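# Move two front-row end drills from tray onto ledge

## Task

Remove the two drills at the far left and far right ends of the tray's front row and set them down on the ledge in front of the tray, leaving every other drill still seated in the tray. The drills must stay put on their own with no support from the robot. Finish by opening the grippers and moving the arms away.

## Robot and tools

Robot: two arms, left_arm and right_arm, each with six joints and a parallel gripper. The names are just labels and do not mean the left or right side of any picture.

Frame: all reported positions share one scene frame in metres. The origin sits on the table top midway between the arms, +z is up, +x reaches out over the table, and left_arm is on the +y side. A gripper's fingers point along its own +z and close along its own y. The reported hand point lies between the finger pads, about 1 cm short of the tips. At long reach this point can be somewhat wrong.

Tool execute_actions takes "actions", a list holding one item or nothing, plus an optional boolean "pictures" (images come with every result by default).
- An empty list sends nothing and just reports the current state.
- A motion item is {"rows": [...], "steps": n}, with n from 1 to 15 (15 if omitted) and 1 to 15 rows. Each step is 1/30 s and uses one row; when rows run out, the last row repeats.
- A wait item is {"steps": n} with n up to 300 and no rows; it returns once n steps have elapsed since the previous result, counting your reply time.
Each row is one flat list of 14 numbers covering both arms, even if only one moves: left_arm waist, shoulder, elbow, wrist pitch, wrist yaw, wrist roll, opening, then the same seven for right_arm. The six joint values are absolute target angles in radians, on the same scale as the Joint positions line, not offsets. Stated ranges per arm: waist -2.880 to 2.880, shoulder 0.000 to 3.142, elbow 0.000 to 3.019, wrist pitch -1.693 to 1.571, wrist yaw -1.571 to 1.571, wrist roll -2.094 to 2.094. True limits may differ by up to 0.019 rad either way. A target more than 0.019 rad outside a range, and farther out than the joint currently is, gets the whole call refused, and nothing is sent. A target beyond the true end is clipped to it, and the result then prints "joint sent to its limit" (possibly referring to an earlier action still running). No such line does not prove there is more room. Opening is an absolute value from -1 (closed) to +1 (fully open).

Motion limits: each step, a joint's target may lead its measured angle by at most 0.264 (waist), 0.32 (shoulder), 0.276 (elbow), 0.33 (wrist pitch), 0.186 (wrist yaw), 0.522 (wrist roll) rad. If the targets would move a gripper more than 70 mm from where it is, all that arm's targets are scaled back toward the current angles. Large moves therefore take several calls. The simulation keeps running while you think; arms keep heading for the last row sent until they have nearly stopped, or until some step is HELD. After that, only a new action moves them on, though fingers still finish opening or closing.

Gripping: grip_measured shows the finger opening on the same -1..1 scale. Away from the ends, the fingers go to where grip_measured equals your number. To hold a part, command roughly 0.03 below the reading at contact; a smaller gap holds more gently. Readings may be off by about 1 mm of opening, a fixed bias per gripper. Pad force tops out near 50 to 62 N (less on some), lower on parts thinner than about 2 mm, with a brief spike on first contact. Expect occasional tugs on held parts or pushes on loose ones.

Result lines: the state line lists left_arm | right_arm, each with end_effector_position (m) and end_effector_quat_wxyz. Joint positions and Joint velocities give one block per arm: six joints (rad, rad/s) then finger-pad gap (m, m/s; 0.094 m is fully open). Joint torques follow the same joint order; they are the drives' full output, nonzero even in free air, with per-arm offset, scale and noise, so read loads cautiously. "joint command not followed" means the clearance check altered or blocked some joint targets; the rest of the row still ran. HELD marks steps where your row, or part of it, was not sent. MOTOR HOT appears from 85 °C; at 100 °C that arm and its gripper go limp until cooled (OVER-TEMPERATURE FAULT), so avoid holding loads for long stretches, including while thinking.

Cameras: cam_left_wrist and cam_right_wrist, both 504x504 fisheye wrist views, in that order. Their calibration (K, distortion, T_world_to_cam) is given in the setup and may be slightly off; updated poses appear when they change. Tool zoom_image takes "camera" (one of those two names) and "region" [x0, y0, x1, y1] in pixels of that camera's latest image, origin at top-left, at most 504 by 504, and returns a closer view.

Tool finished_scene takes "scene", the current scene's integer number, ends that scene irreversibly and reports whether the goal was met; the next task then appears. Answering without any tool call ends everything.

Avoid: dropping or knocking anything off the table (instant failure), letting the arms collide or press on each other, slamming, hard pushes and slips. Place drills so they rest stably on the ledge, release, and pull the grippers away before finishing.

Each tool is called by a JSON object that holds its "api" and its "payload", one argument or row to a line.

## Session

{"api": "execute_actions", "payload": {
  "actions": []
}}

Scene clock: 0.00 s of 5840.00 s.
left_arm: end_effector_position=(+0.2505, -0.1985, +0.2058) grip_measured=+1.000 end_effector_quat_wxyz=(+0.589, +0.525, +0.567, -0.238) | right_arm: end_effector_position=(+0.2445, -0.6152, +0.1189) grip_measured=+1.000 end_effector_quat_wxyz=(+0.472, +0.493, +0.650, +0.334)
Joint positions: left_arm=[-1.208  1.301  0.552  0.553 -0.009  0.361  0.094] | right_arm=[-1.285  1.281  0.418  0.178 -1.019  0.657  0.094]
Joint velocities: left_arm=[-0.005 -0.015 -0.002  0.022  0.022 -0.037  0.   ] | right_arm=[-0.015 -0.005 -0.017  0.002 -0.066 -0.022  0.   ]
Joint torques (N m, as the arm reports them, + toward a larger angle): no reading
Motor temperatures (°C, as the motors report them): left_arm=[24 27 31 24 23 24] | right_arm=[25 26 40 26 26 25]
camera_calibration (this result's frames):
cam_left_wrist: T_world_to_cam=[[-0.872317, -0.350792, -0.340599, 0.220083], [-0.0605712, 0.768771, -0.636649, 0.301346], [0.485174, -0.53473, -0.69186, 0.03521], [0, 0, 0, 1]] pos_world=[0.193152, -0.135635, 0.291172]
cam_right_wrist: T_world_to_cam=[[-0.326276, -0.286682, -0.900754, 0.00895395], [-0.612126, 0.7902, -0.0297678, 0.643277], [0.720309, 0.541662, -0.433309, 0.330304], [0, 0, 0, 1]] pos_world=[0.158767, -0.684664, 0.170338]

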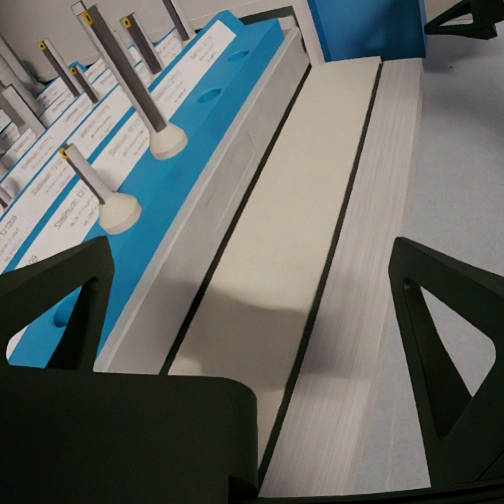

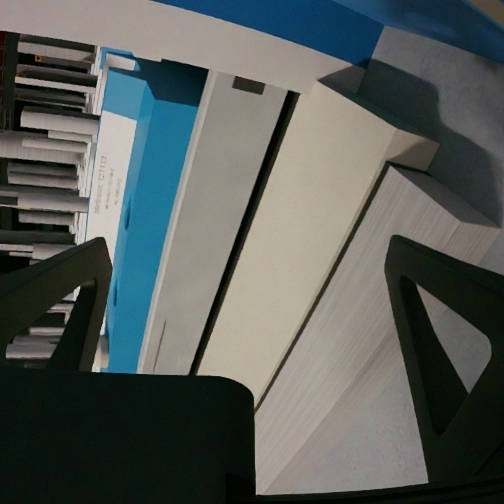

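{"api": "zoom_image", "payload": {
  "camera": "cam_left_wrist",
  "region": [0, 0, 330, 330]
}}

{"api": "zoom_image", "payload": {
  "camera": "cam_right_wrist",
  "region": [0, 0, 300, 380]
}}

Region (0, 0, 330, 330) of cam_left_wrist's 504x504 image, scaled by 1.527, with more detail than that image has.

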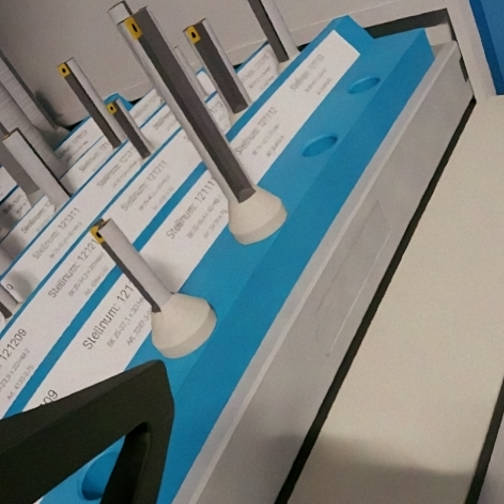

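Region (0, 0, 300, 380) of cam_right_wrist's 504x504 image, scaled by 1.326, with more detail than that image has; it fills the left 398 columns of this view, and the rest is white.

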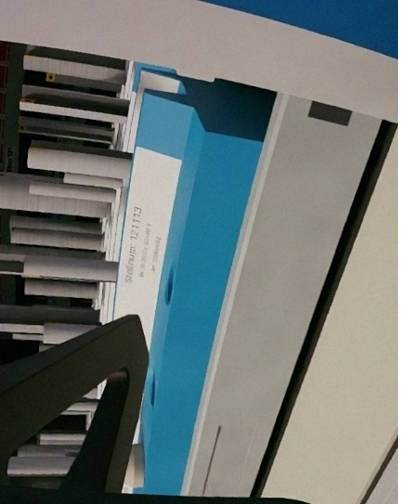

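{"api": "execute_actions", "payload": {
  "actions": [
    {"rows": [[-1.208,1.299,0.552,0.551,-0.009,0.361,1,-1.285,1.280,0.418,0.178,-1.019,0.657,1],[-1.208,1.293,0.552,0.543,-0.009,0.361,1,-1.285,1.276,0.417,0.177,-1.019,0.657,1],[-1.208,1.284,0.552,0.531,-0.009,0.361,1,-1.285,1.271,0.416,0.177,-1.019,0.657,1],[-1.208,1.271,0.552,0.514,-0.009,0.361,1,-1.285,1.263,0.414,0.176,-1.019,0.657,1],[-1.208,1.254,0.552,0.492,-0.009,0.361,1,-1.285,1.253,0.412,0.174,-1.019,0.657,1],[-1.208,1.234,0.552,0.466,-0.009,0.361,1,-1.285,1.241,0.409,0.173,-1.019,0.657,1],[-1.208,1.211,0.552,0.435,-0.009,0.361,1,-1.285,1.227,0.406,0.171,-1.019,0.657,1],[-1.206,1.185,0.552,0.401,-0.009,0.361,1,-1.284,1.211,0.402,0.168,-1.018,0.656,1],[-1.202,1.155,0.552,0.363,-0.009,0.360,1,-1.280,1.194,0.398,0.166,-1.015,0.654,1],[-1.194,1.123,0.552,0.321,-0.009,0.358,1,-1.275,1.175,0.394,0.163,-1.010,0.651,1],[-1.183,1.089,0.552,0.276,-0.009,0.355,1,-1.267,1.154,0.389,0.161,-1.003,0.647,1],[-1.169,1.052,0.552,0.228,-0.009,0.352,1,-1.257,1.132,0.384,0.158,-0.994,0.641,1],[-1.152,1.014,0.552,0.177,-0.009,0.348,1,-1.244,1.109,0.378,0.154,-0.983,0.634,1],[-1.132,0.974,0.552,0.125,-0.009,0.344,1,-1.230,1.085,0.373,0.151,-0.970,0.626,1],[-1.109,0.932,0.552,0.071,-0.009,0.338,1,-1.214,1.060,0.367,0.148,-0.956,0.616,1]], "steps": 15}
  ],
  "pictures": false
}}

{"api": "execute_actions", "payload": {
  "actions": [
    {"rows": [[-1.084,0.890,0.552,0.015,-0.009,0.333,1,-1.195,1.035,0.361,0.144,-0.939,0.606,1],[-1.055,0.847,0.552,-0.041,-0.009,0.326,1,-1.175,1.009,0.355,0.141,-0.921,0.594,1],[-1.025,0.804,0.552,-0.098,-0.009,0.319,1,-1.153,0.983,0.350,0.137,-0.902,0.581,1],[-0.992,0.760,0.552,-0.154,-0.009,0.311,1,-1.129,0.957,0.344,0.133,-0.881,0.568,1],[-0.956,0.717,0.552,-0.210,-0.009,0.303,1,-1.103,0.931,0.338,0.130,-0.858,0.553,1],[-0.918,0.675,0.552,-0.266,-0.009,0.295,1,-1.076,0.906,0.332,0.126,-0.834,0.537,1],[-0.879,0.633,0.552,-0.320,-0.009,0.286,1,-1.047,0.881,0.326,0.123,-0.808,0.521,1],[-0.837,0.593,0.552,-0.372,-0.009,0.276,1,-1.017,0.857,0.321,0.120,-0.782,0.504,1],[-0.794,0.555,0.552,-0.423,-0.009,0.266,1,-0.986,0.834,0.315,0.117,-0.754,0.486,1],[-0.750,0.518,0.552,-0.471,-0.009,0.256,1,-0.954,0.812,0.310,0.113,-0.726,0.468,1],[-0.704,0.484,0.552,-0.516,-0.009,0.245,1,-0.920,0.791,0.305,0.111,-0.696,0.449,1],[-0.656,0.452,0.552,-0.558,-0.009,0.235,1,-0.886,0.772,0.301,0.108,-0.666,0.429,1],[-0.608,0.422,0.552,-0.596,-0.009,0.223,1,-0.851,0.755,0.297,0.106,-0.635,0.409,1],[-0.559,0.396,0.552,-0.630,-0.009,0.212,1,-0.816,0.739,0.293,0.103,-0.604,0.389,1],[-0.510,0.373,0.552,-0.661,-0.009,0.201,1,-0.780,0.725,0.290,0.101,-0.572,0.368,1]], "steps": 15}
  ],
  "pictures": false
}}

{"api": "execute_actions", "payload": {
  "actions": [
    {"rows": [[-0.460,0.353,0.552,-0.687,-0.009,0.189,1,-0.744,0.713,0.287,0.100,-0.540,0.348,1],[-0.410,0.336,0.552,-0.709,-0.009,0.178,1,-0.708,0.703,0.285,0.098,-0.508,0.327,1],[-0.359,0.323,0.552,-0.726,-0.009,0.167,1,-0.672,0.695,0.283,0.097,-0.476,0.306,1],[-0.309,0.314,0.552,-0.738,-0.009,0.155,1,-0.636,0.690,0.282,0.097,-0.444,0.286,1],[-0.260,0.308,0.552,-0.746,-0.009,0.144,1,-0.600,0.686,0.281,0.096,-0.412,0.265,1],[-0.211,0.306,0.552,-0.748,-0.009,0.133,1,-0.565,0.685,0.281,0.096,-0.381,0.245,1],[-0.163,0.306,0.552,-0.748,-0.009,0.121,1,-0.530,0.685,0.281,0.096,-0.350,0.225,1],[-0.115,0.306,0.552,-0.748,-0.009,0.111,1,-0.496,0.685,0.281,0.096,-0.320,0.205,1],[-0.069,0.306,0.552,-0.748,-0.009,0.100,1,-0.462,0.685,0.281,0.096,-0.290,0.186,1],[-0.025,0.306,0.552,-0.748,-0.009,0.090,1,-0.430,0.685,0.281,0.096,-0.262,0.168,1],[0.018,0.306,0.552,-0.748,-0.009,0.080,1,-0.399,0.685,0.281,0.096,-0.234,0.150,1],[0.060,0.306,0.552,-0.748,-0.009,0.070,1,-0.369,0.685,0.281,0.096,-0.208,0.133,1],[0.099,0.306,0.552,-0.748,-0.009,0.061,1,-0.340,0.685,0.281,0.096,-0.182,0.117,1],[0.137,0.306,0.552,-0.748,-0.009,0.053,1,-0.313,0.685,0.281,0.096,-0.158,0.101,1],[0.173,0.306,0.552,-0.748,-0.009,0.045,1,-0.287,0.685,0.281,0.096,-0.135,0.086,1]], "steps": 15}
  ],
  "pictures": true
}}

{"api": "execute_actions", "payload": {
  "actions": [
    {"rows": [[0.206,0.306,0.552,-0.748,-0.009,0.037,1,-0.263,0.685,0.281,0.096,-0.114,0.073,1],[0.236,0.306,0.552,-0.748,-0.009,0.030,1,-0.241,0.685,0.281,0.096,-0.095,0.060,1],[0.265,0.306,0.552,-0.748,-0.009,0.023,1,-0.221,0.685,0.281,0.096,-0.077,0.048,1],[0.290,0.306,0.552,-0.748,-0.009,0.018,1,-0.202,0.685,0.281,0.096,-0.060,0.038,1],[0.313,0.306,0.552,-0.748,-0.009,0.012,1,-0.186,0.685,0.281,0.096,-0.046,0.028,1],[0.333,0.306,0.552,-0.748,-0.009,0.008,1,-0.172,0.685,0.281,0.096,-0.033,0.020,1],[0.350,0.306,0.552,-0.748,-0.009,0.004,1,-0.159,0.685,0.281,0.096,-0.022,0.013,1],[0.364,0.306,0.552,-0.748,-0.009,0.001,1,-0.149,0.685,0.281,0.096,-0.013,0.007,1],[0.375,0.306,0.552,-0.748,-0.009,-0.002,1,-0.141,0.685,0.281,0.096,-0.006,0.003,1],[0.383,0.306,0.552,-0.748,-0.009,-0.004,1,-0.136,0.685,0.281,0.096,-0.001,0.0,1],[0.387,0.306,0.552,-0.748,-0.009,-0.005,1,-0.132,0.685,0.281,0.096,0.002,-0.002,1],[0.389,0.306,0.552,-0.748,-0.009,-0.005,1,-0.131,0.685,0.281,0.096,0.003,-0.003,1]], "steps": 15}
  ],
  "pictures": false
}}

{"api": "execute_actions", "payload": {
  "actions": [
    {"steps": 8}
  ],
  "pictures": true
}}

Scene clock: 120.50 s of 5840.00 s.
left_arm: end_effector_position=(+0.2468, -0.1457, +0.2454) grip_measured=+1.000 end_effector_quat_wxyz=(+0.560, +0.531, +0.599, -0.214) | right_arm: end_effector_position=(+0.2447, -0.6025, +0.1561) grip_measured=+1.000 end_effector_quat_wxyz=(+0.515, +0.457, +0.664, +0.292)
Joint positions: left_arm=[-1.167  1.023  0.548  0.19  -0.009  0.358  0.094] | right_arm=[-1.257  1.115  0.389  0.169 -0.97   0.645  0.094]
Joint velocities: left_arm=[ 0.542 -1.284 -0.007 -1.492 -0.037 -0.066  0.   ] | right_arm=[ 0.396 -0.757 -0.125 -0.081  0.344 -0.154  0.   ]
Joint torques (N m, as the arm reports them, + toward a larger angle): left_arm=[ 1.33 -5.63 10.63  1.62  0.07 -0.03] | right_arm=[ 1.41 -6.69  7.88  1.46 -0.32 -0.18]
Motor temperatures (°C, as the motors report them): left_arm=[24 27 36 25 23 24] | right_arm=[25 26 44 26 27 25]
Steps of this call (steps 1 to 90: nothing new was sent; then 117.00 s passed at rest; steps 91 to 105: all 15 steps of this action). Readings (joint positions):
91: left_arm=[-1.208 1.301 0.552 0.553 -0.009 0.361] | right_arm=[-1.285 1.281 0.418 0.178 -1.019 0.657]
92: left_arm=[-1.208 1.301 0.552 0.553 -0.009 0.361] | right_arm=[-1.285 1.281 0.418 0.178 -1.019 0.657]
94: left_arm=[-1.208 1.300 0.552 0.548 -0.009 0.361] | right_arm=[-1.285 1.280 0.418 0.178 -1.019 0.657]
98: left_arm=[-1.208 1.259 0.550 0.472 -0.009 0.361] | right_arm=[-1.285 1.259 0.417 0.178 -1.019 0.657]
105: the state above

Scene clock: 121.00 s of 5840.00 s.
left_arm: end_effector_position=(+0.3001, +0.1083, +0.2917) grip_measured=+1.000 end_effector_quat_wxyz=(+0.532, +0.322, +0.780, -0.071) | right_arm: end_effector_position=(+0.2890, -0.5023, +0.2066) grip_measured=+1.000 end_effector_quat_wxyz=(+0.586, +0.286, +0.741, +0.163)
Joint positions: left_arm=[-0.602  0.416  0.548 -0.57  -0.009  0.255  0.094] | right_arm=[-0.85   0.752  0.309  0.121 -0.603  0.454  0.094]
Joint velocities: left_arm=[ 1.431 -0.806  0.002 -1.101 -0.037 -0.315  0.   ] | right_arm=[ 1.07  -0.484 -0.09  -0.066  0.784 -0.505  0.   ]
Joint torques (N m, as the arm reports them, + toward a larger angle): left_arm=[-1.03  1.69 11.58  1.44  0.04  0.01] | right_arm=[ 0.25 -2.09  9.56  1.58 -0.18 -0.19]
Motor temperatures (°C, as the motors report them): left_arm=[24 27 36 25 23 24] | right_arm=[25 26 44 26 27 25]
Steps of this call (steps 1 to 15: all 15 steps of this action). Readings (joint positions):
1: left_arm=[-1.146 0.979 0.548 0.139 -0.009 0.356] | right_arm=[-1.242 1.089 0.383 0.165 -0.955 0.639]
2: left_arm=[-1.121 0.935 0.548 0.086 -0.009 0.352] | right_arm=[-1.224 1.062 0.378 0.162 -0.938 0.632]
4: left_arm=[-1.061 0.845 0.548 -0.023 -0.009 0.344] | right_arm=[-1.182 1.009 0.367 0.156 -0.901 0.615]
8: left_arm=[-0.915 0.669 0.548 -0.244 -0.009 0.318] | right_arm=[-1.078 0.905 0.344 0.142 -0.807 0.568]
15: the state above

Scene clock: 121.50 s of 5840.00 s.
left_arm: end_effector_position=(+0.3032, +0.3096, +0.2853) grip_measured=+1.000 end_effector_quat_wxyz=(+0.510, -0.035, +0.857, +0.073) | right_arm: end_effector_position=(+0.3256, -0.3986, +0.2089) grip_measured=+1.000 end_effector_quat_wxyz=(+0.600, +0.103, +0.792, +0.049)
Joint positions: left_arm=[ 0.105  0.309  0.548 -0.729 -0.009  0.096  0.094] | right_arm=[-0.339  0.687  0.294  0.111 -0.159  0.166  0.094]
Joint velocities: left_arm=[ 1.128 -0.005 -0.002  0.012 -0.007 -0.271  0.   ] | right_arm=[ 0.825  0.015  0.002  0.007  0.637 -0.462  0.   ]
Joint torques (N m, as the arm reports them, + toward a larger angle): left_arm=[-1.49  2.08 11.38  0.99  0.13  0.01] | right_arm=[-0.25 -2.03  9.77  1.68 -0.03 -0.14]
Motor temperatures (°C, as the motors report them): left_arm=[24 27 37 25 23 24] | right_arm=[25 26 44 26 27 25]
Steps of this call (steps 1 to 15: all 15 steps of this action). Readings (joint positions):
1: left_arm=[-0.552 0.391 0.548 -0.604 -0.009 0.244] | right_arm=[-0.814 0.737 0.305 0.119 -0.571 0.435]
2: left_arm=[-0.502 0.368 0.548 -0.635 -0.009 0.234] | right_arm=[-0.778 0.723 0.302 0.117 -0.539 0.416]
4: left_arm=[-0.402 0.334 0.548 -0.682 -0.009 0.212] | right_arm=[-0.705 0.702 0.297 0.115 -0.475 0.377]
8: left_arm=[-0.203 0.309 0.548 -0.723 -0.009 0.168] | right_arm=[-0.562 0.687 0.294 0.112 -0.350 0.297]
15: the state above
camera_calibration (this result's frames):
cam_left_wrist: T_world_to_cam=[[0.150921, -0.984872, -0.0851503, 0.284531], [-0.892795, -0.0988141, -0.439491, 0.429269], [0.424428, 0.14235, -0.894202, 0.202869], [0, 0, 0, 1]] pos_world=[0.254204, 0.293766, 0.394293]
cam_right_wrist: T_world_to_cam=[[-0.105762, -0.972699, -0.206568, -0.311737], [-0.776824, 0.210502, -0.593492, 0.464763], [0.620772, 0.0976981, -0.77788, 0.120931], [0, 0, 0, 1]] pos_world=[0.252999, -0.412875, 0.305508]

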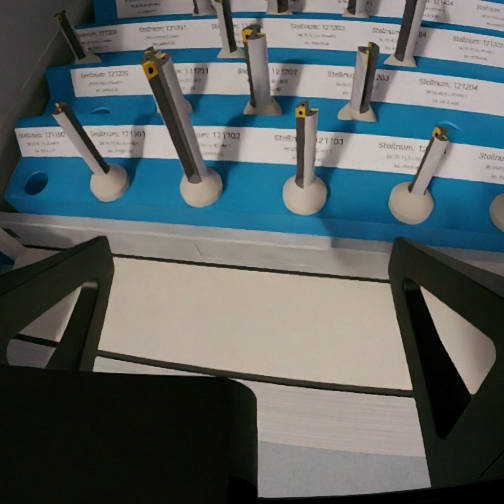

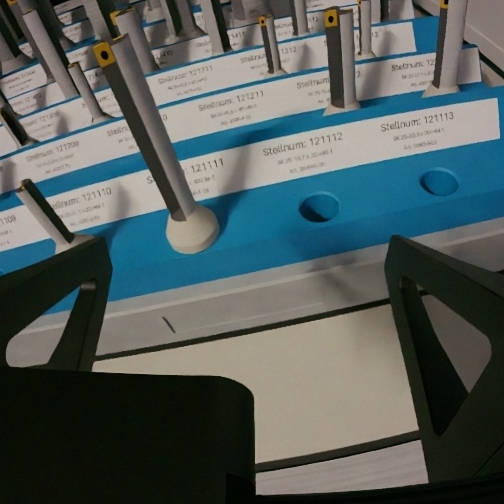

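Scene clock: 122.00 s of 5840.00 s.
left_arm: end_effector_position=(+0.2800, +0.3806, +0.2853) grip_measured=+1.000 end_effector_quat_wxyz=(+0.500, -0.189, +0.836, +0.122) | right_arm: end_effector_position=(+0.3301, -0.3538, +0.2083) grip_measured=+1.000 end_effector_quat_wxyz=(+0.601, +0.011, +0.799, +0.001)
Joint positions: left_arm=[ 0.383  0.309  0.548 -0.729 -0.009  0.012  0.094] | right_arm=[-0.139  0.687  0.294  0.111 -0.001  0.015  0.094]
Joint velocities: left_arm=[-0.015  0.005  0.002  0.017 -0.11  -0.066  0.   ] | right_arm=[-0.015  0.005  0.007 -0.002  0.022 -0.095  0.   ]
Joint torques (N m, as the arm reports them, + toward a larger angle): left_arm=[-0.59  1.89 11.26  0.97  0.09  0.04] | right_arm=[ 0.45 -2.26  9.8   1.67  0.12 -0.09]
Motor temperatures (°C, as the motors report them): left_arm=[24 27 37 25 23 24] | right_arm=[25 26 44 26 27 25]
Steps of this call (steps 1 to 15: all 15 steps of this action). Readings (joint positions):
1: left_arm=[0.142 0.309 0.548 -0.729 -0.009 0.086] | right_arm=[-0.313 0.687 0.294 0.111 -0.137 0.149]
2: left_arm=[0.177 0.309 0.548 -0.729 -0.009 0.078] | right_arm=[-0.287 0.687 0.294 0.111 -0.116 0.133]
4: left_arm=[0.239 0.309 0.548 -0.729 -0.009 0.061] | right_arm=[-0.242 0.687 0.294 0.111 -0.079 0.104]
8: left_arm=[0.332 0.309 0.548 -0.729 -0.009 0.035] | right_arm=[-0.176 0.687 0.294 0.111 -0.026 0.057]
15: the state above

Scene clock: 122.27 s of 5840.00 s.
left_arm: end_effector_position=(+0.2800, +0.3806, +0.2853) grip_measured=+1.000 end_effector_quat_wxyz=(+0.500, -0.191, +0.836, +0.120) | right_arm: end_effector_position=(+0.3301, -0.3538, +0.2083) grip_measured=+1.000 end_effector_quat_wxyz=(+0.601, +0.007, +0.799, -0.002)
Joint positions: left_arm=[ 0.383  0.309  0.548 -0.729 -0.009  0.007  0.094] | right_arm=[-0.139  0.687  0.294  0.111 -0.001  0.006  0.094]
Joint velocities: left_arm=[-0.005 -0.005 -0.012 -0.007 -0.066  0.007  0.   ] | right_arm=[-0.005 -0.005 -0.012 -0.017 -0.022  0.022  0.   ]
Joint torques (N m, as the arm reports them, + toward a larger angle): left_arm=[-0.52  1.96 11.39  0.98  0.09  0.01] | right_arm=[ 0.45 -2.2   9.8   1.69  0.14 -0.1 ]
Motor temperatures (°C, as the motors report them): left_arm=[24 27 37 25 23 24] | right_arm=[25 26 44 26 27 25]
Steps of this call (steps 1 to 8: the robot went on to your last target). Readings (joint positions):
1: left_arm=[0.383 0.309 0.548 -0.729 -0.009 0.011] | right_arm=[-0.139 0.687 0.294 0.111 -0.001 0.013]
2: left_arm=[0.383 0.309 0.548 -0.729 -0.009 0.010] | right_arm=[-0.139 0.687 0.294 0.111 -0.001 0.011]
4: left_arm=[0.383 0.309 0.548 -0.729 -0.009 0.008] | right_arm=[-0.139 0.687 0.294 0.111 -0.001 0.009]
8: the state above
camera_calibration (this result's frames):
cam_left_wrist: T_world_to_cam=[[0.454151, -0.890896, -0.00714913, 0.215035], [-0.800697, -0.404625, -0.441772, 0.506842], [0.39068, 0.206355, -0.897099, 0.188516], [0, 0, 0, 1]] pos_world=[0.234519, 0.357754, 0.394564]
cam_right_wrist: T_world_to_cam=[[-0.0154176, -0.999825, -0.0105957, -0.348036], [-0.79324, 0.018682, -0.608622, 0.399182], [0.608714, -0.000978553, -0.793389, 0.0855727], [0, 0, 0, 1]] pos_world=[0.259192, -0.355348, 0.307156]

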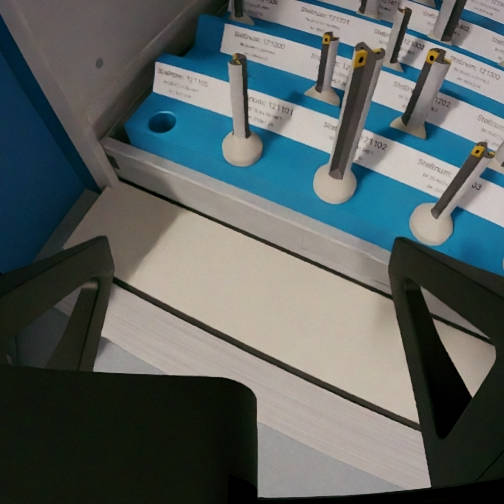

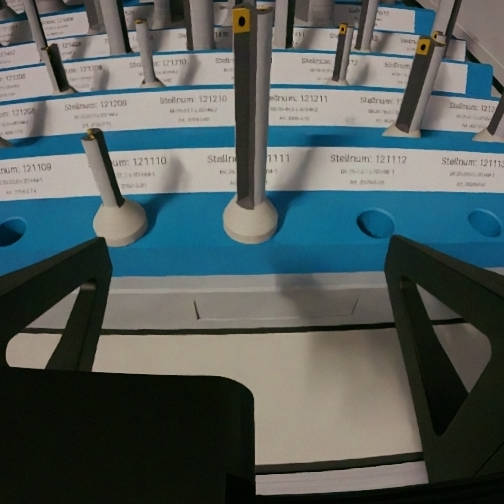

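{"api": "zoom_image", "payload": {
  "camera": "cam_left_wrist",
  "region": [120, 30, 400, 230]
}}

{"api": "zoom_image", "payload": {
  "camera": "cam_right_wrist",
  "region": [170, 150, 422, 350]
}}

{"api": "zoom_image", "payload": {
  "camera": "cam_right_wrist",
  "region": [0, 100, 252, 300]
}}

{"api": "zoom_image", "payload": {
  "camera": "cam_right_wrist",
  "region": [200, 0, 300, 100]
}}

Region (120, 30, 400, 230) of cam_left_wrist's 504x504 image, scaled by 1.800, with more detail than that image has; it fills the top 360 rows of this view, and the rest is white.

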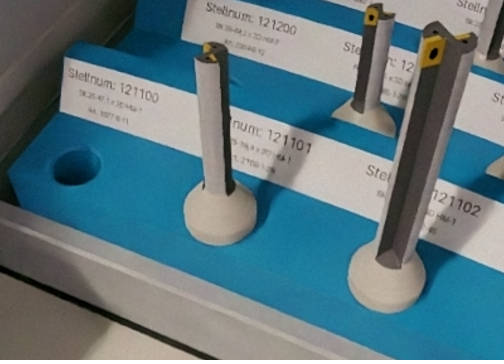

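Region (170, 150, 422, 350) of cam_right_wrist's 504x504 image, scaled by 2.000, with more detail than that image has; it fills the top 400 rows of this view, and the rest is white.

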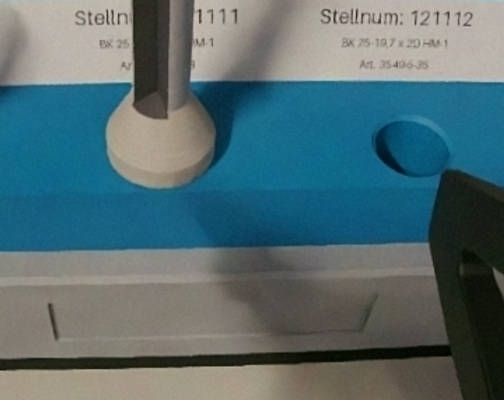

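Region (0, 100, 252, 300) of cam_right_wrist's 504x504 image, scaled by 2.000, with more detail than that image has; it fills the top 400 rows of this view, and the rest is white.

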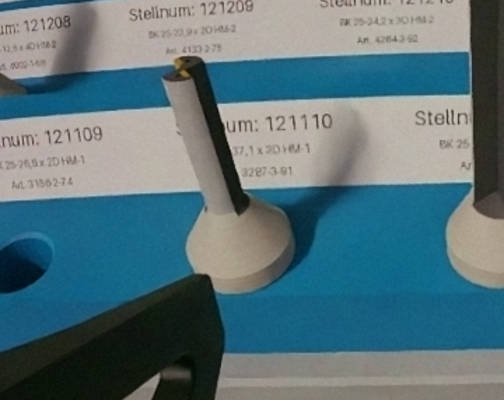

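Region (200, 0, 300, 100) of cam_right_wrist's 504x504 image, scaled by 5.040, with more detail than that image has.

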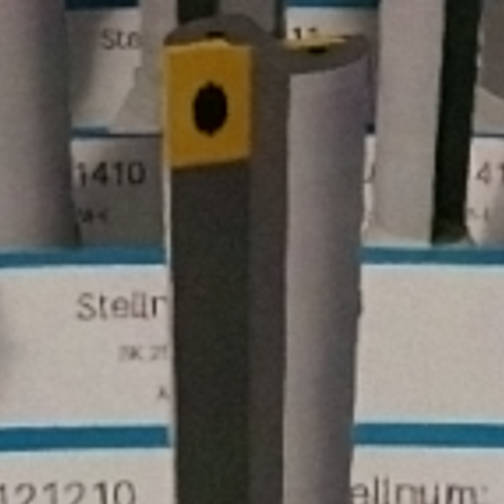

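{"api": "execute_actions", "payload": {
  "actions": [
    {"rows": [[0.390,0.311,0.552,-0.738,-0.008,-0.005,1.0,-0.131,0.688,0.293,0.106,0.003,-0.003,1.0],[0.391,0.319,0.551,-0.724,-0.005,-0.003,0.98,-0.131,0.693,0.305,0.117,0.003,-0.003,0.98],[0.394,0.329,0.550,-0.705,0.001,-0.001,0.97,-0.132,0.700,0.318,0.130,0.003,-0.003,0.97],[0.398,0.339,0.549,-0.684,0.009,0.001,0.95,-0.132,0.705,0.331,0.142,0.003,-0.003,0.94],[0.402,0.350,0.547,-0.668,0.018,0.005,0.92,-0.133,0.711,0.345,0.146,0.003,-0.004,0.91],[0.408,0.363,0.545,-0.650,0.030,0.008,0.88,-0.134,0.719,0.358,0.151,0.003,-0.004,0.87],[0.414,0.378,0.543,-0.629,0.043,0.013,0.84,-0.135,0.727,0.362,0.156,0.003,-0.004,0.82],[0.421,0.395,0.541,-0.604,0.057,0.018,0.80,-0.136,0.737,0.366,0.162,0.003,-0.005,0.78],[0.428,0.415,0.538,-0.578,0.072,0.023,0.75,-0.137,0.748,0.370,0.168,0.003,-0.005,0.72],[0.436,0.436,0.534,-0.548,0.089,0.029,0.70,-0.138,0.760,0.374,0.176,0.003,-0.005,0.67],[0.444,0.458,0.531,-0.516,0.106,0.035,0.65,-0.139,0.773,0.379,0.183,0.003,-0.006,0.61],[0.453,0.483,0.527,-0.482,0.123,0.041,0.60,-0.140,0.787,0.384,0.192,0.003,-0.006,0.55],[0.461,0.509,0.523,-0.446,0.140,0.047,0.55,-0.141,0.802,0.390,0.200,0.003,-0.006,0.49],[0.469,0.536,0.519,-0.408,0.157,0.053,0.50,-0.142,0.818,0.396,0.210,0.003,-0.007,0.43],[0.477,0.564,0.515,-0.369,0.174,0.059,0.45,-0.143,0.834,0.402,0.219,0.003,-0.007,0.38]], "steps": 15}
  ],
  "pictures": false
}}

{"api": "execute_actions", "payload": {
  "actions": [
    {"rows": [[0.484,0.593,0.511,-0.328,0.189,0.064,0.40,-0.145,0.851,0.408,0.229,0.003,-0.008,0.33],[0.491,0.623,0.506,-0.286,0.203,0.069,0.36,-0.145,0.868,0.414,0.239,0.003,-0.008,0.28],[0.497,0.653,0.501,-0.244,0.216,0.074,0.32,-0.146,0.885,0.420,0.250,0.003,-0.008,0.23],[0.503,0.684,0.497,-0.201,0.228,0.077,0.28,-0.147,0.903,0.427,0.260,0.003,-0.008,0.19],[0.507,0.715,0.492,-0.158,0.237,0.081,0.25,-0.148,0.921,0.434,0.271,0.003,-0.009,0.16],[0.511,0.746,0.487,-0.114,0.245,0.083,0.23,-0.148,0.938,0.440,0.282,0.003,-0.009,0.13],[0.514,0.777,0.483,-0.071,0.251,0.085,0.21,-0.149,0.956,0.447,0.292,0.003,-0.009,0.12],[0.515,0.807,0.478,-0.029,0.254,0.087,0.2,-0.149,0.973,0.453,0.303,0.003,-0.009,0.1],[0.516,0.837,0.473,0.013,0.255,0.087,0.2,-0.149,0.990,0.459,0.313,0.003,-0.009,0.1],[0.516,0.866,0.469,0.054,0.255,0.087,0.2,-0.149,1.007,0.465,0.323,0.003,-0.009,0.1],[0.516,0.894,0.465,0.093,0.255,0.087,0.2,-0.149,1.023,0.471,0.332,0.003,-0.009,0.1],[0.516,0.921,0.461,0.131,0.255,0.087,0.2,-0.149,1.039,0.477,0.342,0.003,-0.009,0.1],[0.516,0.947,0.457,0.167,0.255,0.087,0.2,-0.149,1.054,0.483,0.350,0.003,-0.009,0.1],[0.516,0.972,0.453,0.201,0.255,0.087,0.2,-0.149,1.068,0.488,0.359,0.003,-0.009,0.1],[0.516,0.994,0.450,0.233,0.255,0.087,0.2,-0.149,1.081,0.493,0.366,0.003,-0.009,0.1]], "steps": 15}
  ],
  "pictures": false
}}

{"api": "execute_actions", "payload": {
  "actions": [
    {"rows": [[0.516,1.015,0.446,0.263,0.255,0.087,0.2,-0.149,1.093,0.497,0.374,0.003,-0.009,0.1],[0.516,1.035,0.443,0.289,0.255,0.087,0.2,-0.149,1.104,0.501,0.380,0.003,-0.009,0.1],[0.516,1.052,0.441,0.314,0.255,0.087,0.2,-0.149,1.114,0.505,0.386,0.003,-0.009,0.1],[0.516,1.067,0.439,0.335,0.255,0.087,0.2,-0.149,1.122,0.508,0.391,0.003,-0.009,0.1],[0.516,1.080,0.437,0.353,0.255,0.087,0.2,-0.149,1.130,0.511,0.396,0.003,-0.009,0.1],[0.516,1.091,0.435,0.368,0.255,0.087,0.2,-0.149,1.136,0.513,0.399,0.003,-0.009,0.1],[0.516,1.099,0.434,0.380,0.255,0.087,0.2,-0.149,1.141,0.515,0.402,0.003,-0.009,0.1],[0.516,1.105,0.433,0.388,0.255,0.087,0.2,-0.149,1.144,0.516,0.404,0.003,-0.009,0.1],[0.516,1.109,0.432,0.393,0.255,0.087,0.2,-0.149,1.146,0.517,0.406,0.003,-0.009,0.1],[0.516,1.110,0.432,0.395,0.255,0.087,0.2,-0.149,1.147,0.517,0.406,0.003,-0.009,0.1]], "steps": 15}
  ],
  "pictures": false
}}

{"api": "execute_actions", "payload": {
  "actions": [
    {"steps": 6}
  ],
  "pictures": true
}}

Scene clock: 242.77 s of 5840.00 s.
left_arm: end_effector_position=(+0.3325, +0.4002, +0.2758) grip_measured=+0.477 end_effector_quat_wxyz=(+0.530, -0.166, +0.828, +0.081) | right_arm: end_effector_position=(+0.3474, -0.3541, +0.1957) grip_measured=+0.409 end_effector_quat_wxyz=(+0.589, +0.006, +0.808, -0.003)
Joint positions: left_arm=[ 0.453  0.502  0.525 -0.469  0.155  0.028  0.069] | right_arm=[-0.139  0.799  0.314  0.173 -0.001  0.001  0.066]
Joint velocities: left_arm=[ 0.259  0.845 -0.129  1.072  0.564  0.168 -0.051] | right_arm=[-0.005  0.464  0.168  0.276  0.022  0.066 -0.052]
Joint torques (N m, as the arm reports them, + toward a larger angle): left_arm=[ 0.1   1.01 11.25  2.66  0.27  0.22] | right_arm=[-0.66 -2.31 16.71  3.18  0.13 -0.11]
Motor temperatures (°C, as the motors report them): left_arm=[24 26 38 24 23 24] | right_arm=[25 26 44 26 27 25]
Steps of this call (steps 1 to 30: the robot went on to your last target; steps 31 to 90: nothing new was sent; then 117.00 s passed at rest; steps 91 to 105: all 15 steps of this action). Readings (joint positions):
91: left_arm=[0.383 0.309 0.548 -0.729 -0.009 0.006] | right_arm=[-0.139 0.687 0.294 0.111 -0.001 0.004]
92: left_arm=[0.383 0.309 0.548 -0.729 -0.009 0.006] | right_arm=[-0.139 0.687 0.294 0.111 -0.001 0.004]
94: left_arm=[0.383 0.311 0.548 -0.726 -0.001 0.006] | right_arm=[-0.139 0.689 0.294 0.112 -0.001 0.004]
98: left_arm=[0.397 0.346 0.547 -0.672 0.042 0.006] | right_arm=[-0.139 0.709 0.294 0.127 -0.001 0.004]
105: the state above

Scene clock: 243.27 s of 5840.00 s.
left_arm: end_effector_position=(+0.4122, +0.4534, +0.2151) grip_measured=+0.202 end_effector_quat_wxyz=(+0.571, -0.133, +0.806, +0.083) | right_arm: end_effector_position=(+0.4040, -0.3549, +0.1925) grip_measured=+0.103 end_effector_quat_wxyz=(+0.590, +0.005, +0.807, -0.004)
Joint positions: left_arm=[0.507 0.945 0.457 0.136 0.251 0.073 0.056] | right_arm=[-0.139  1.05   0.418  0.323 -0.    -0.002  0.052]
Joint velocities: left_arm=[-0.005  0.737 -0.105  1.009  0.037  0.022 -0.   ] | right_arm=[ 0.005  0.435  0.164  0.252  0.022 -0.007  0.   ]
Joint torques (N m, as the arm reports them, + toward a larger angle): left_arm=[-0.43 -2.65 10.22  2.64  0.31  0.26] | right_arm=[-1.18 -5.26 14.97  3.07  0.13 -0.12]
Motor temperatures (°C, as the motors report them): left_arm=[24 26 38 25 23 24] | right_arm=[25 26 45 26 27 25]
Steps of this call (steps 1 to 15: all 15 steps of this action). Readings (joint positions):
1: left_arm=[0.461 0.531 0.521 -0.431 0.171 0.033] | right_arm=[-0.139 0.815 0.321 0.182 -0.001 0.001]
2: left_arm=[0.469 0.561 0.516 -0.392 0.186 0.038] | right_arm=[-0.139 0.831 0.328 0.192 -0.001 0.001]
4: left_arm=[0.483 0.621 0.507 -0.311 0.213 0.047] | right_arm=[-0.139 0.865 0.344 0.213 -0.001 0.000]
8: left_arm=[0.502 0.745 0.488 -0.141 0.246 0.062] | right_arm=[-0.139 0.935 0.375 0.256 -0.000 -0.001]
15: the state above

Scene clock: 243.77 s of 5840.00 s.
left_arm: end_effector_position=(+0.4303, +0.4651, +0.1898) grip_measured=+0.202 end_effector_quat_wxyz=(+0.589, -0.125, +0.793, +0.092) | right_arm: end_effector_position=(+0.4240, -0.3551, +0.1853) grip_measured=+0.103 end_effector_quat_wxyz=(+0.590, +0.005, +0.808, -0.004)
Joint positions: left_arm=[0.507 1.101 0.431 0.366 0.251 0.076 0.056] | right_arm=[-0.139  1.141  0.452  0.379 -0.    -0.002  0.052]
Joint velocities: left_arm=[ 0.005 -0.015  0.002  0.022 -0.081 -0.051  0.   ] | right_arm=[ 0.005 -0.005 -0.012 -0.002  0.095  0.007 -0.001]
Joint torques (N m, as the arm reports them, + toward a larger angle): left_arm=[-0.3  -3.47  9.5   3.11  0.31  0.26] | right_arm=[-1.25 -6.46 14.58  3.1   0.12 -0.12]
Motor temperatures (°C, as the motors report them): left_arm=[24 26 38 25 23 24] | right_arm=[25 26 45 26 27 25]
Steps of this call (steps 1 to 15: all 15 steps of this action). Readings (joint positions):
1: left_arm=[0.507 0.969 0.453 0.170 0.251 0.074] | right_arm=[-0.139 1.065 0.423 0.331 -0.000 -0.002]
2: left_arm=[0.507 0.992 0.450 0.201 0.251 0.074] | right_arm=[-0.139 1.078 0.428 0.339 -0.000 -0.002]
4: left_arm=[0.507 1.031 0.443 0.256 0.251 0.075] | right_arm=[-0.139 1.101 0.437 0.352 -0.000 -0.002]
8: left_arm=[0.507 1.085 0.434 0.332 0.251 0.076] | right_arm=[-0.139 1.132 0.448 0.371 -0.000 -0.002]
15: the state above

Scene clock: 243.97 s of 5840.00 s.
left_arm: end_effector_position=(+0.4304, +0.4651, +0.1900) grip_measured=+0.202 end_effector_quat_wxyz=(+0.589, -0.125, +0.793, +0.092) | right_arm: end_effector_position=(+0.4240, -0.3551, +0.1854) grip_measured=+0.103 end_effector_quat_wxyz=(+0.590, +0.005, +0.808, -0.004)
Joint positions: left_arm=[0.507 1.101 0.431 0.367 0.251 0.076 0.056] | right_arm=[-0.139  1.141  0.452  0.379 -0.    -0.002  0.052]
Joint velocities: left_arm=[-0.015 -0.015 -0.007  0.007 -0.037  0.007 -0.   ] | right_arm=[ 0.005  0.005  0.012  0.022 -0.037 -0.022 -0.   ]
Joint torques (N m, as the arm reports them, + toward a larger angle): left_arm=[-0.23 -3.85  9.42  3.1   0.32  0.24] | right_arm=[-1.28 -6.27 14.53  3.17  0.12 -0.11]
Motor temperatures (°C, as the motors report them): left_arm=[24 26 38 25 23 24] | right_arm=[25 26 45 26 27 25]
Steps of this call (steps 1 to 6: the robot went on to your last target). Readings (joint positions):
1: left_arm=[0.507 1.101 0.431 0.366 0.251 0.076] | right_arm=[-0.139 1.141 0.452 0.379 -0.000 -0.002]
2: left_arm=[0.507 1.101 0.431 0.366 0.251 0.076] | right_arm=[-0.139 1.141 0.452 0.379 -0.000 -0.002]
4: left_arm=[0.507 1.101 0.431 0.367 0.251 0.076] | right_arm=[-0.139 1.141 0.452 0.379 -0.000 -0.002]
6: the state above
camera_calibration (this result's frames):
cam_left_wrist: T_world_to_cam=[[0.322474, -0.946548, 0.00753206, 0.301145], [-0.749965, -0.26034, -0.608092, 0.561991], [0.57755, 0.190445, -0.793831, -0.0658422], [0, 0, 0, 1]] pos_world=[0.36239, 0.443896, 0.287207]
cam_right_wrist: T_world_to_cam=[[-0.0137463, -0.999901, -0.00314416, -0.350238], [-0.809516, 0.0129746, -0.586954, 0.4606], [0.586937, -0.00552318, -0.809614, 0.0208663], [0, 0, 0, 1]] pos_world=[0.355801, -0.356064, 0.286143]

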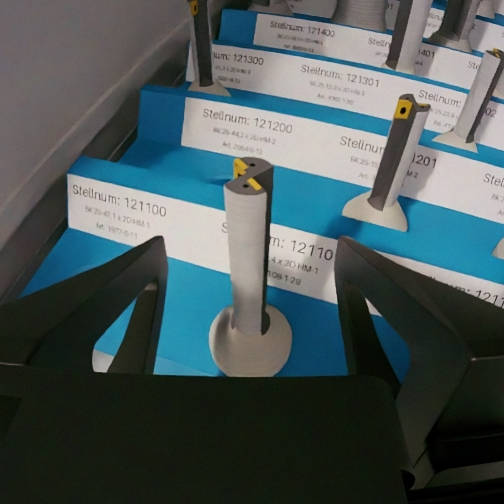

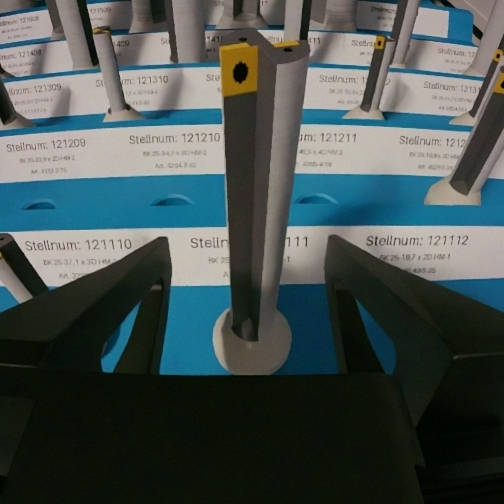

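{"api": "zoom_image", "payload": {
  "camera": "cam_left_wrist",
  "region": [130, 140, 382, 392]
}}

{"api": "zoom_image", "payload": {
  "camera": "cam_right_wrist",
  "region": [130, 140, 382, 392]
}}

{"api": "zoom_image", "payload": {
  "camera": "cam_right_wrist",
  "region": [190, 10, 340, 160]
}}

Region (130, 140, 382, 392) of cam_left_wrist's 504x504 image, scaled by 2.000, with more detail than that image has.

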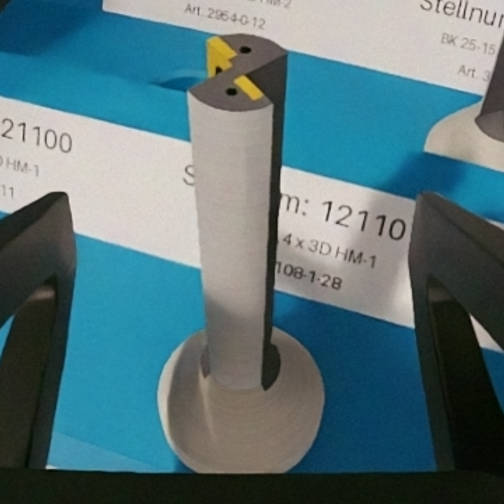

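Region (130, 140, 382, 392) of cam_right_wrist's 504x504 image, scaled by 2.000, with more detail than that image has.

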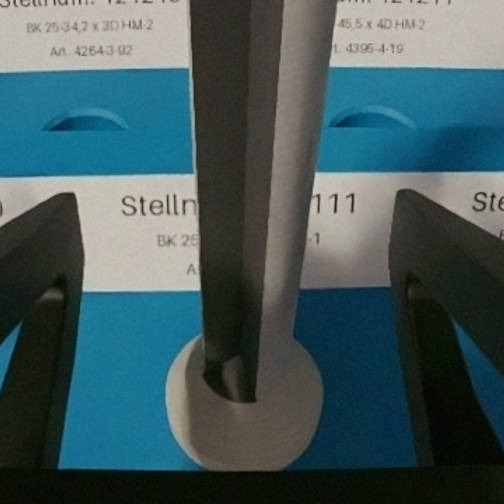

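Region (190, 10, 340, 160) of cam_right_wrist's 504x504 image, scaled by 3.360, with more detail than that image has.

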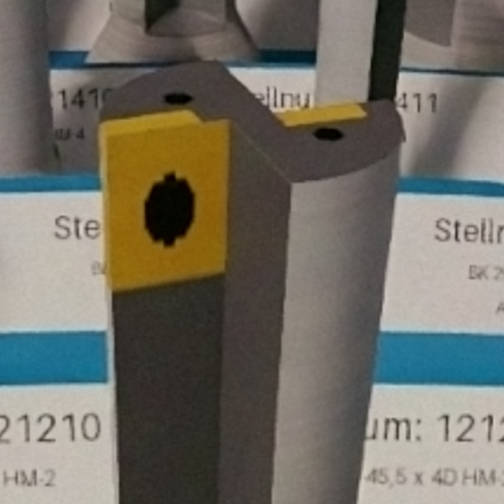

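{"api": "execute_actions", "payload": {
  "actions": [
    {"rows": [[0.516,1.110,0.432,0.395,0.255,0.087,0.17,-0.150,1.147,0.519,0.406,0.003,-0.009,0.08],[0.516,1.110,0.432,0.395,0.255,0.087,0.11,-0.151,1.147,0.521,0.406,0.003,-0.009,0.04],[0.516,1.110,0.432,0.395,0.255,0.087,0.03,-0.152,1.147,0.523,0.406,0.003,-0.009,-0.02],[0.516,1.110,0.432,0.395,0.255,0.087,-0.07,-0.153,1.147,0.525,0.406,0.003,-0.009,-0.09],[0.516,1.110,0.432,0.395,0.255,0.087,-0.17,-0.153,1.147,0.527,0.406,0.003,-0.009,-0.16],[0.516,1.110,0.432,0.395,0.255,0.087,-0.27,-0.154,1.147,0.528,0.406,0.003,-0.009,-0.23],[0.516,1.110,0.432,0.395,0.255,0.087,-0.37,-0.154,1.147,0.529,0.406,0.003,-0.009,-0.30],[0.516,1.110,0.432,0.395,0.255,0.087,-0.46,-0.154,1.147,0.529,0.406,0.003,-0.009,-0.36],[0.516,1.110,0.432,0.395,0.255,0.087,-0.54,-0.154,1.147,0.529,0.406,0.003,-0.009,-0.42],[0.516,1.110,0.432,0.395,0.255,0.087,-0.60,-0.154,1.147,0.529,0.406,0.003,-0.009,-0.47],[0.516,1.110,0.432,0.395,0.255,0.087,-0.645,-0.154,1.147,0.529,0.406,0.003,-0.009,-0.51],[0.516,1.110,0.432,0.395,0.255,0.087,-0.675,-0.154,1.147,0.529,0.406,0.003,-0.009,-0.54],[0.516,1.110,0.432,0.395,0.255,0.087,-0.69,-0.154,1.147,0.529,0.406,0.003,-0.009,-0.555],[0.516,1.110,0.432,0.395,0.255,0.087,-0.705,-0.154,1.147,0.529,0.406,0.003,-0.009,-0.57],[0.516,1.110,0.432,0.395,0.255,0.087,-0.72,-0.154,1.147,0.529,0.406,0.003,-0.009,-0.585]], "steps": 15}
  ],
  "pictures": false
}}

{"api": "execute_actions", "payload": {
  "actions": [
    {"rows": [[0.516,1.110,0.432,0.395,0.255,0.087,-0.735,-0.154,1.147,0.529,0.406,0.003,-0.009,-0.60],[0.516,1.110,0.432,0.395,0.255,0.087,-0.75,-0.154,1.147,0.529,0.406,0.003,-0.009,-0.615],[0.516,1.110,0.432,0.395,0.255,0.087,-0.765,-0.154,1.147,0.529,0.406,0.003,-0.009,-0.63],[0.516,1.110,0.432,0.395,0.255,0.087,-0.78,-0.154,1.147,0.529,0.406,0.003,-0.009,-0.645],[0.516,1.110,0.432,0.395,0.255,0.087,-0.795,-0.154,1.147,0.529,0.406,0.003,-0.009,-0.66],[0.516,1.110,0.432,0.395,0.255,0.087,-0.81,-0.154,1.147,0.529,0.406,0.003,-0.009,-0.675],[0.516,1.110,0.432,0.395,0.255,0.087,-0.825,-0.154,1.147,0.529,0.406,0.003,-0.009,-0.69],[0.516,1.110,0.432,0.395,0.255,0.087,-0.84,-0.153,1.147,0.529,0.406,0.003,-0.009,-0.705],[0.516,1.110,0.432,0.395,0.255,0.087,-0.855,-0.152,1.147,0.529,0.406,0.003,-0.009,-0.72],[0.515,1.104,0.443,0.390,0.255,0.087,-0.87,-0.151,1.141,0.532,0.402,0.003,-0.009,-0.74],[0.514,1.097,0.454,0.384,0.255,0.087,-0.87,-0.150,1.135,0.537,0.398,0.003,-0.009,-0.76],[0.513,1.090,0.466,0.378,0.255,0.087,-0.87,-0.149,1.129,0.542,0.393,0.003,-0.009,-0.78],[0.512,1.083,0.478,0.372,0.255,0.087,-0.87,-0.148,1.123,0.547,0.389,0.003,-0.009,-0.80],[0.512,1.076,0.489,0.367,0.255,0.087,-0.87,-0.148,1.118,0.551,0.385,0.003,-0.009,-0.82],[0.512,1.071,0.499,0.363,0.255,0.087,-0.87,-0.148,1.113,0.555,0.381,0.003,-0.009,-0.82]], "steps": 15}
  ],
  "pictures": true
}}

{"api": "execute_actions", "payload": {
  "actions": [
    {"rows": [[0.512,1.070,0.500,0.362,0.255,0.087,-0.87,-0.148,1.112,0.556,0.380,0.003,-0.009,-0.82],[0.512,1.068,0.501,0.358,0.255,0.087,-0.87,-0.148,1.110,0.557,0.376,0.003,-0.009,-0.82],[0.512,1.064,0.504,0.351,0.255,0.087,-0.87,-0.148,1.106,0.560,0.370,0.003,-0.009,-0.82],[0.512,1.058,0.508,0.343,0.255,0.087,-0.87,-0.148,1.1005,0.563,0.361,0.003,-0.009,-0.82],[0.512,1.051,0.512,0.332,0.255,0.087,-0.87,-0.148,1.094,0.568,0.351,0.003,-0.009,-0.82],[0.512,1.043,0.517,0.319,0.255,0.087,-0.87,-0.148,1.086,0.573,0.338,0.003,-0.009,-0.82],[0.512,1.035,0.523,0.304,0.255,0.087,-0.87,-0.148,1.078,0.578,0.324,0.003,-0.009,-0.82],[0.512,1.025,0.530,0.288,0.255,0.087,-0.87,-0.148,1.068,0.585,0.308,0.003,-0.009,-0.82],[0.512,1.015,0.538,0.271,0.255,0.087,-0.87,-0.148,1.059,0.592,0.292,0.003,-0.009,-0.82],[0.512,1.005,0.545,0.254,0.255,0.087,-0.87,-0.148,1.049,0.600,0.275,0.003,-0.009,-0.82],[0.512,0.995,0.554,0.236,0.255,0.087,-0.87,-0.148,1.039,0.608,0.257,0.003,-0.009,-0.82],[0.512,0.985,0.562,0.217,0.255,0.087,-0.87,-0.148,1.029,0.616,0.239,0.003,-0.009,-0.82],[0.512,0.976,0.571,0.200,0.255,0.087,-0.87,-0.148,1.020,0.624,0.222,0.003,-0.009,-0.82],[0.512,0.967,0.580,0.182,0.255,0.087,-0.87,-0.148,1.011,0.633,0.205,0.003,-0.009,-0.82],[0.512,0.958,0.588,0.166,0.255,0.087,-0.87,-0.148,1.003,0.641,0.189,0.003,-0.009,-0.82]], "steps": 15}
  ],
  "pictures": false
}}

{"api": "execute_actions", "payload": {
  "actions": [
    {"rows": [[0.512,0.951,0.596,0.150,0.255,0.087,-0.87,-0.148,0.996,0.649,0.173,0.003,-0.009,-0.82],[0.512,0.944,0.604,0.136,0.255,0.087,-0.87,-0.148,0.989,0.657,0.160,0.003,-0.009,-0.82],[0.512,0.938,0.611,0.124,0.255,0.087,-0.87,-0.148,0.983,0.664,0.147,0.003,-0.009,-0.82],[0.512,0.9335,0.618,0.113,0.255,0.087,-0.87,-0.148,0.978,0.670,0.136,0.003,-0.009,-0.82],[0.512,0.9295,0.623,0.1035,0.255,0.087,-0.87,-0.148,0.974,0.675,0.127,0.003,-0.009,-0.82],[0.512,0.926,0.627,0.096,0.255,0.087,-0.87,-0.148,0.971,0.679,0.120,0.003,-0.009,-0.82],[0.512,0.924,0.630,0.091,0.255,0.087,-0.87,-0.148,0.969,0.682,0.115,0.003,-0.009,-0.82],[0.512,0.923,0.632,0.088,0.255,0.087,-0.87,-0.148,0.968,0.684,0.112,0.003,-0.009,-0.82],[0.512,0.9225,0.633,0.087,0.255,0.087,-0.87,-0.148,0.967,0.684,0.111,0.003,-0.009,-0.82]], "steps": 15}
  ],
  "pictures": true
}}

Scene clock: 364.47 s of 5840.00 s.
left_arm: end_effector_position=(+0.4304, +0.4651, +0.1900) grip_measured=-0.711 end_effector_quat_wxyz=(+0.589, -0.125, +0.793, +0.092) | right_arm: end_effector_position=(+0.4283, -0.3571, +0.1927) grip_measured=-0.575 end_effector_quat_wxyz=(+0.595, +0.006, +0.803, -0.006)
Joint positions: left_arm=[0.507 1.101 0.431 0.367 0.251 0.076 0.014] | right_arm=[-0.143  1.141  0.466  0.379 -0.    -0.002  0.02 ]
Joint velocities: left_arm=[-0.005  0.005  0.002  0.012  0.007  0.007 -0.015] | right_arm=[-0.005 -0.005 -0.002  0.002  0.007  0.051 -0.015]
Joint torques (N m, as the arm reports them, + toward a larger angle): left_arm=[-0.25 -3.76  9.4   3.1   0.32  0.24] | right_arm=[-1.18 -6.33 14.39  3.19  0.13 -0.11]
Motor temperatures (°C, as the motors report them): left_arm=[24 27 37 25 23 24] | right_arm=[25 26 54 26 27 25]
Steps of this call (steps 1 to 15: the robot went on to your last target; steps 16 to 90: nothing new was sent; then 117.00 s passed at rest; steps 91 to 105: all 15 steps of this action). Readings (joint positions):
91: left_arm=[0.507 1.101 0.431 0.367 0.251 0.076] | right_arm=[-0.139 1.141 0.452 0.379 -0.000 -0.002]
92: left_arm=[0.507 1.101 0.431 0.367 0.251 0.076] | right_arm=[-0.139 1.141 0.452 0.379 -0.000 -0.002]
94: left_arm=[0.507 1.101 0.431 0.367 0.251 0.076] | right_arm=[-0.140 1.141 0.453 0.379 -0.000 -0.002]
98: left_arm=[0.507 1.101 0.431 0.367 0.251 0.076] | right_arm=[-0.143 1.141 0.461 0.379 -0.000 -0.002]
105: the state above

Scene clock: 364.97 s of 5840.00 s.
left_arm: end_effector_position=(+0.4304, +0.4653, +0.1907) grip_measured=-0.817 end_effector_quat_wxyz=(+0.590, -0.125, +0.793, +0.093) | right_arm: end_effector_position=(+0.4286, -0.3574, +0.1934) grip_measured=-0.663 end_effector_quat_wxyz=(+0.596, +0.006, +0.803, -0.006)
Joint positions: left_arm=[0.507 1.1   0.432 0.367 0.251 0.076 0.009] | right_arm=[-0.144  1.141  0.467  0.379  0.    -0.002  0.016]
Joint velocities: left_arm=[ 0.005 -0.015 -0.002 -0.007  0.022  0.066  0.001] | right_arm=[-0.005 -0.024  0.007 -0.017  0.007  0.051  0.001]
Joint torques (N m, as the arm reports them, + toward a larger angle): left_arm=[-0.5  -6.15 14.94  1.72  0.31  0.24] | right_arm=[-0.74 -8.47 16.61  2.36  0.09 -0.11]
Motor temperatures (°C, as the motors report them): left_arm=[24 27 37 25 23 24] | right_arm=[25 26 54 26 27 25]
Steps of this call (steps 1 to 15: all 15 steps of this action). Readings (joint positions):
1: left_arm=[0.507 1.101 0.431 0.367 0.251 0.076] | right_arm=[-0.143 1.141 0.466 0.379 -0.000 -0.002]
2: left_arm=[0.507 1.101 0.431 0.367 0.251 0.076] | right_arm=[-0.143 1.141 0.466 0.379 -0.000 -0.002]
4: left_arm=[0.507 1.101 0.431 0.367 0.251 0.076] | right_arm=[-0.144 1.141 0.466 0.379 0.000 -0.002]
8: left_arm=[0.507 1.101 0.431 0.367 0.251 0.076] | right_arm=[-0.144 1.141 0.466 0.379 0.000 -0.002]
15: the state above
camera_calibration (this result's frames):
cam_left_wrist: T_world_to_cam=[[0.32248, -0.946548, 0.00726995, 0.3013], [-0.749143, -0.259906, -0.60929, 0.5621], [0.578612, 0.191037, -0.792914, -0.0662189], [0, 0, 0, 1]] pos_world=[0.362245, 0.443939, 0.287785]
cam_right_wrist: T_world_to_cam=[[-0.0185299, -0.999825, -0.00267878, -0.350392], [-0.8004, 0.0164394, -0.59924, 0.468806], [0.599179, -0.00895975, -0.800565, 0.0164589], [0, 0, 0, 1]] pos_world=[0.358878, -0.35789, 0.293165]

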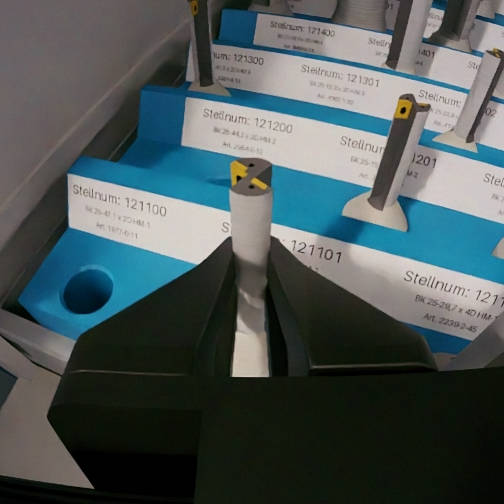

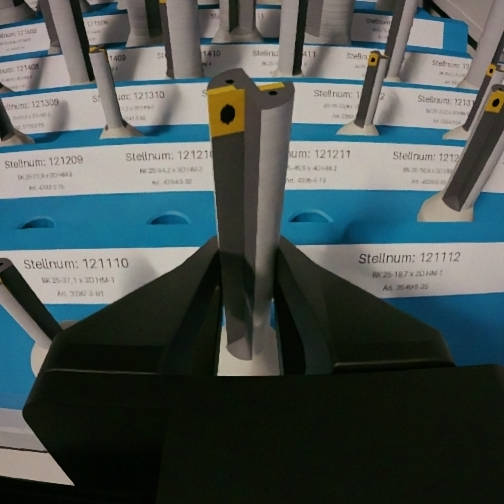

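Scene clock: 365.47 s of 5840.00 s.
left_arm: end_effector_position=(+0.4302, +0.4651, +0.2276) grip_measured=-0.817 end_effector_quat_wxyz=(+0.588, -0.125, +0.794, +0.092) | right_arm: end_effector_position=(+0.4271, -0.3573, +0.2075) grip_measured=-0.663 end_effector_quat_wxyz=(+0.576, +0.007, +0.817, -0.005)
Joint positions: left_arm=[0.507 1.008 0.497 0.205 0.251 0.078 0.009] | right_arm=[-0.144  1.086  0.513  0.231  0.     0.     0.016]
Joint velocities: left_arm=[-0.015 -0.337  0.222 -0.505 -0.051 -0.081  0.   ] | right_arm=[ 0.005 -0.142  0.144 -0.476 -0.037 -0.022  0.001]
Joint torques (N m, as the arm reports them, + toward a larger angle): left_arm=[-0.64 -6.04 16.82  1.81  0.31  0.23] | right_arm=[ -0.6  -10.83  16.95   2.39   0.09  -0.13]
Motor temperatures (°C, as the motors report them): left_arm=[24 27 37 25 23 24] | right_arm=[25 26 54 26 27 25]
Steps of this call (steps 1 to 15: all 15 steps of this action). Readings (joint positions):
1: left_arm=[0.507 1.100 0.432 0.367 0.251 0.076] | right_arm=[-0.144 1.140 0.467 0.379 0.000 -0.002]
2: left_arm=[0.507 1.100 0.432 0.366 0.251 0.076] | right_arm=[-0.144 1.140 0.467 0.379 0.000 -0.002]
4: left_arm=[0.507 1.097 0.434 0.360 0.251 0.077] | right_arm=[-0.144 1.138 0.468 0.372 0.000 -0.002]
8: left_arm=[0.507 1.082 0.447 0.320 0.251 0.078] | right_arm=[-0.144 1.127 0.479 0.333 0.000 -0.002]
15: the state above

Scene clock: 365.97 s of 5840.00 s.
left_arm: end_effector_position=(+0.4287, +0.4642, +0.2575) grip_measured=-0.817 end_effector_quat_wxyz=(+0.587, -0.125, +0.794, +0.092) | right_arm: end_effector_position=(+0.4267, -0.3573, +0.2100) grip_measured=-0.663 end_effector_quat_wxyz=(+0.552, +0.008, +0.834, -0.004)
Joint positions: left_arm=[0.507 0.949 0.553 0.088 0.251 0.078 0.009] | right_arm=[-0.144  1.07   0.551  0.118  0.     0.002  0.016]
Joint velocities: left_arm=[-0.005 -0.015  0.002 -0.002  0.007  0.007  0.   ] | right_arm=[-0.005 -0.015  0.012 -0.042 -0.022 -0.095 -0.   ]
Joint torques (N m, as the arm reports them, + toward a larger angle): left_arm=[-0.49 -5.63 17.55  1.85  0.3   0.23] | right_arm=[ -0.57 -11.79  17.21   2.05   0.06  -0.12]
Motor temperatures (°C, as the motors report them): left_arm=[24 27 37 25 23 24] | right_arm=[25 26 54 26 27 25]
Steps of this call (steps 1 to 15: all 15 steps of this action). Readings (joint positions):
1: left_arm=[0.507 0.998 0.505 0.188 0.251 0.078] | right_arm=[-0.144 1.082 0.518 0.216 0.000 0.001]
2: left_arm=[0.507 0.988 0.514 0.172 0.251 0.078] | right_arm=[-0.144 1.078 0.523 0.201 0.000 0.001]
4: left_arm=[0.507 0.971 0.529 0.144 0.251 0.078] | right_arm=[-0.144 1.075 0.532 0.175 0.000 0.001]
8: left_arm=[0.507 0.952 0.549 0.104 0.251 0.078] | right_arm=[-0.144 1.071 0.544 0.138 0.000 0.002]
15: the state above
camera_calibration (this result's frames):
cam_left_wrist: T_world_to_cam=[[0.322106, -0.946674, 0.00748755, 0.300496], [-0.753027, -0.260995, -0.604014, 0.602096], [0.573758, 0.188918, -0.796939, -0.00798482], [0, 0, 0, 1]] pos_world=[0.361184, 0.443124, 0.355061]
cam_right_wrist: T_world_to_cam=[[-0.0204442, -0.99977, -0.006432, -0.348725], [-0.859452, 0.020861, -0.51079, 0.485405], [0.510807, -0.00491471, -0.859681, 0.0824407], [0, 0, 0, 1]] pos_world=[0.367942, -0.358366, 0.31657]

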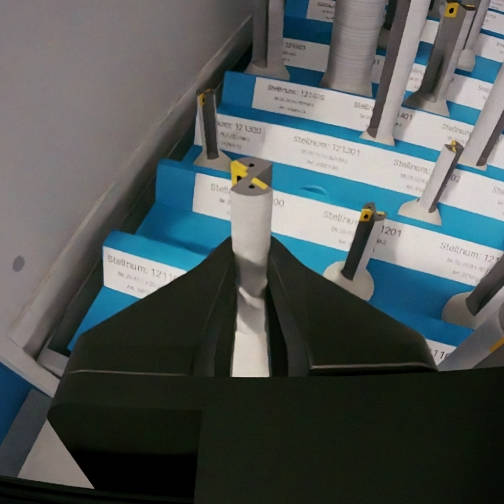

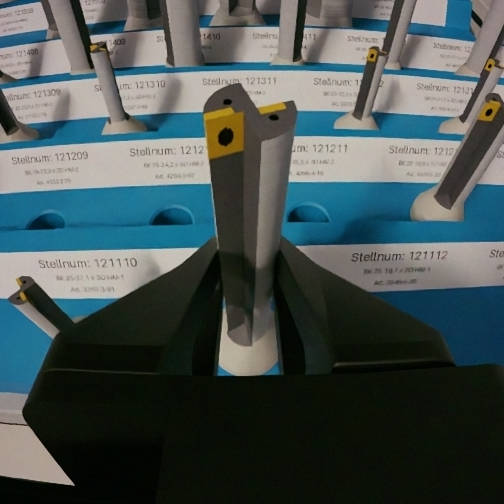

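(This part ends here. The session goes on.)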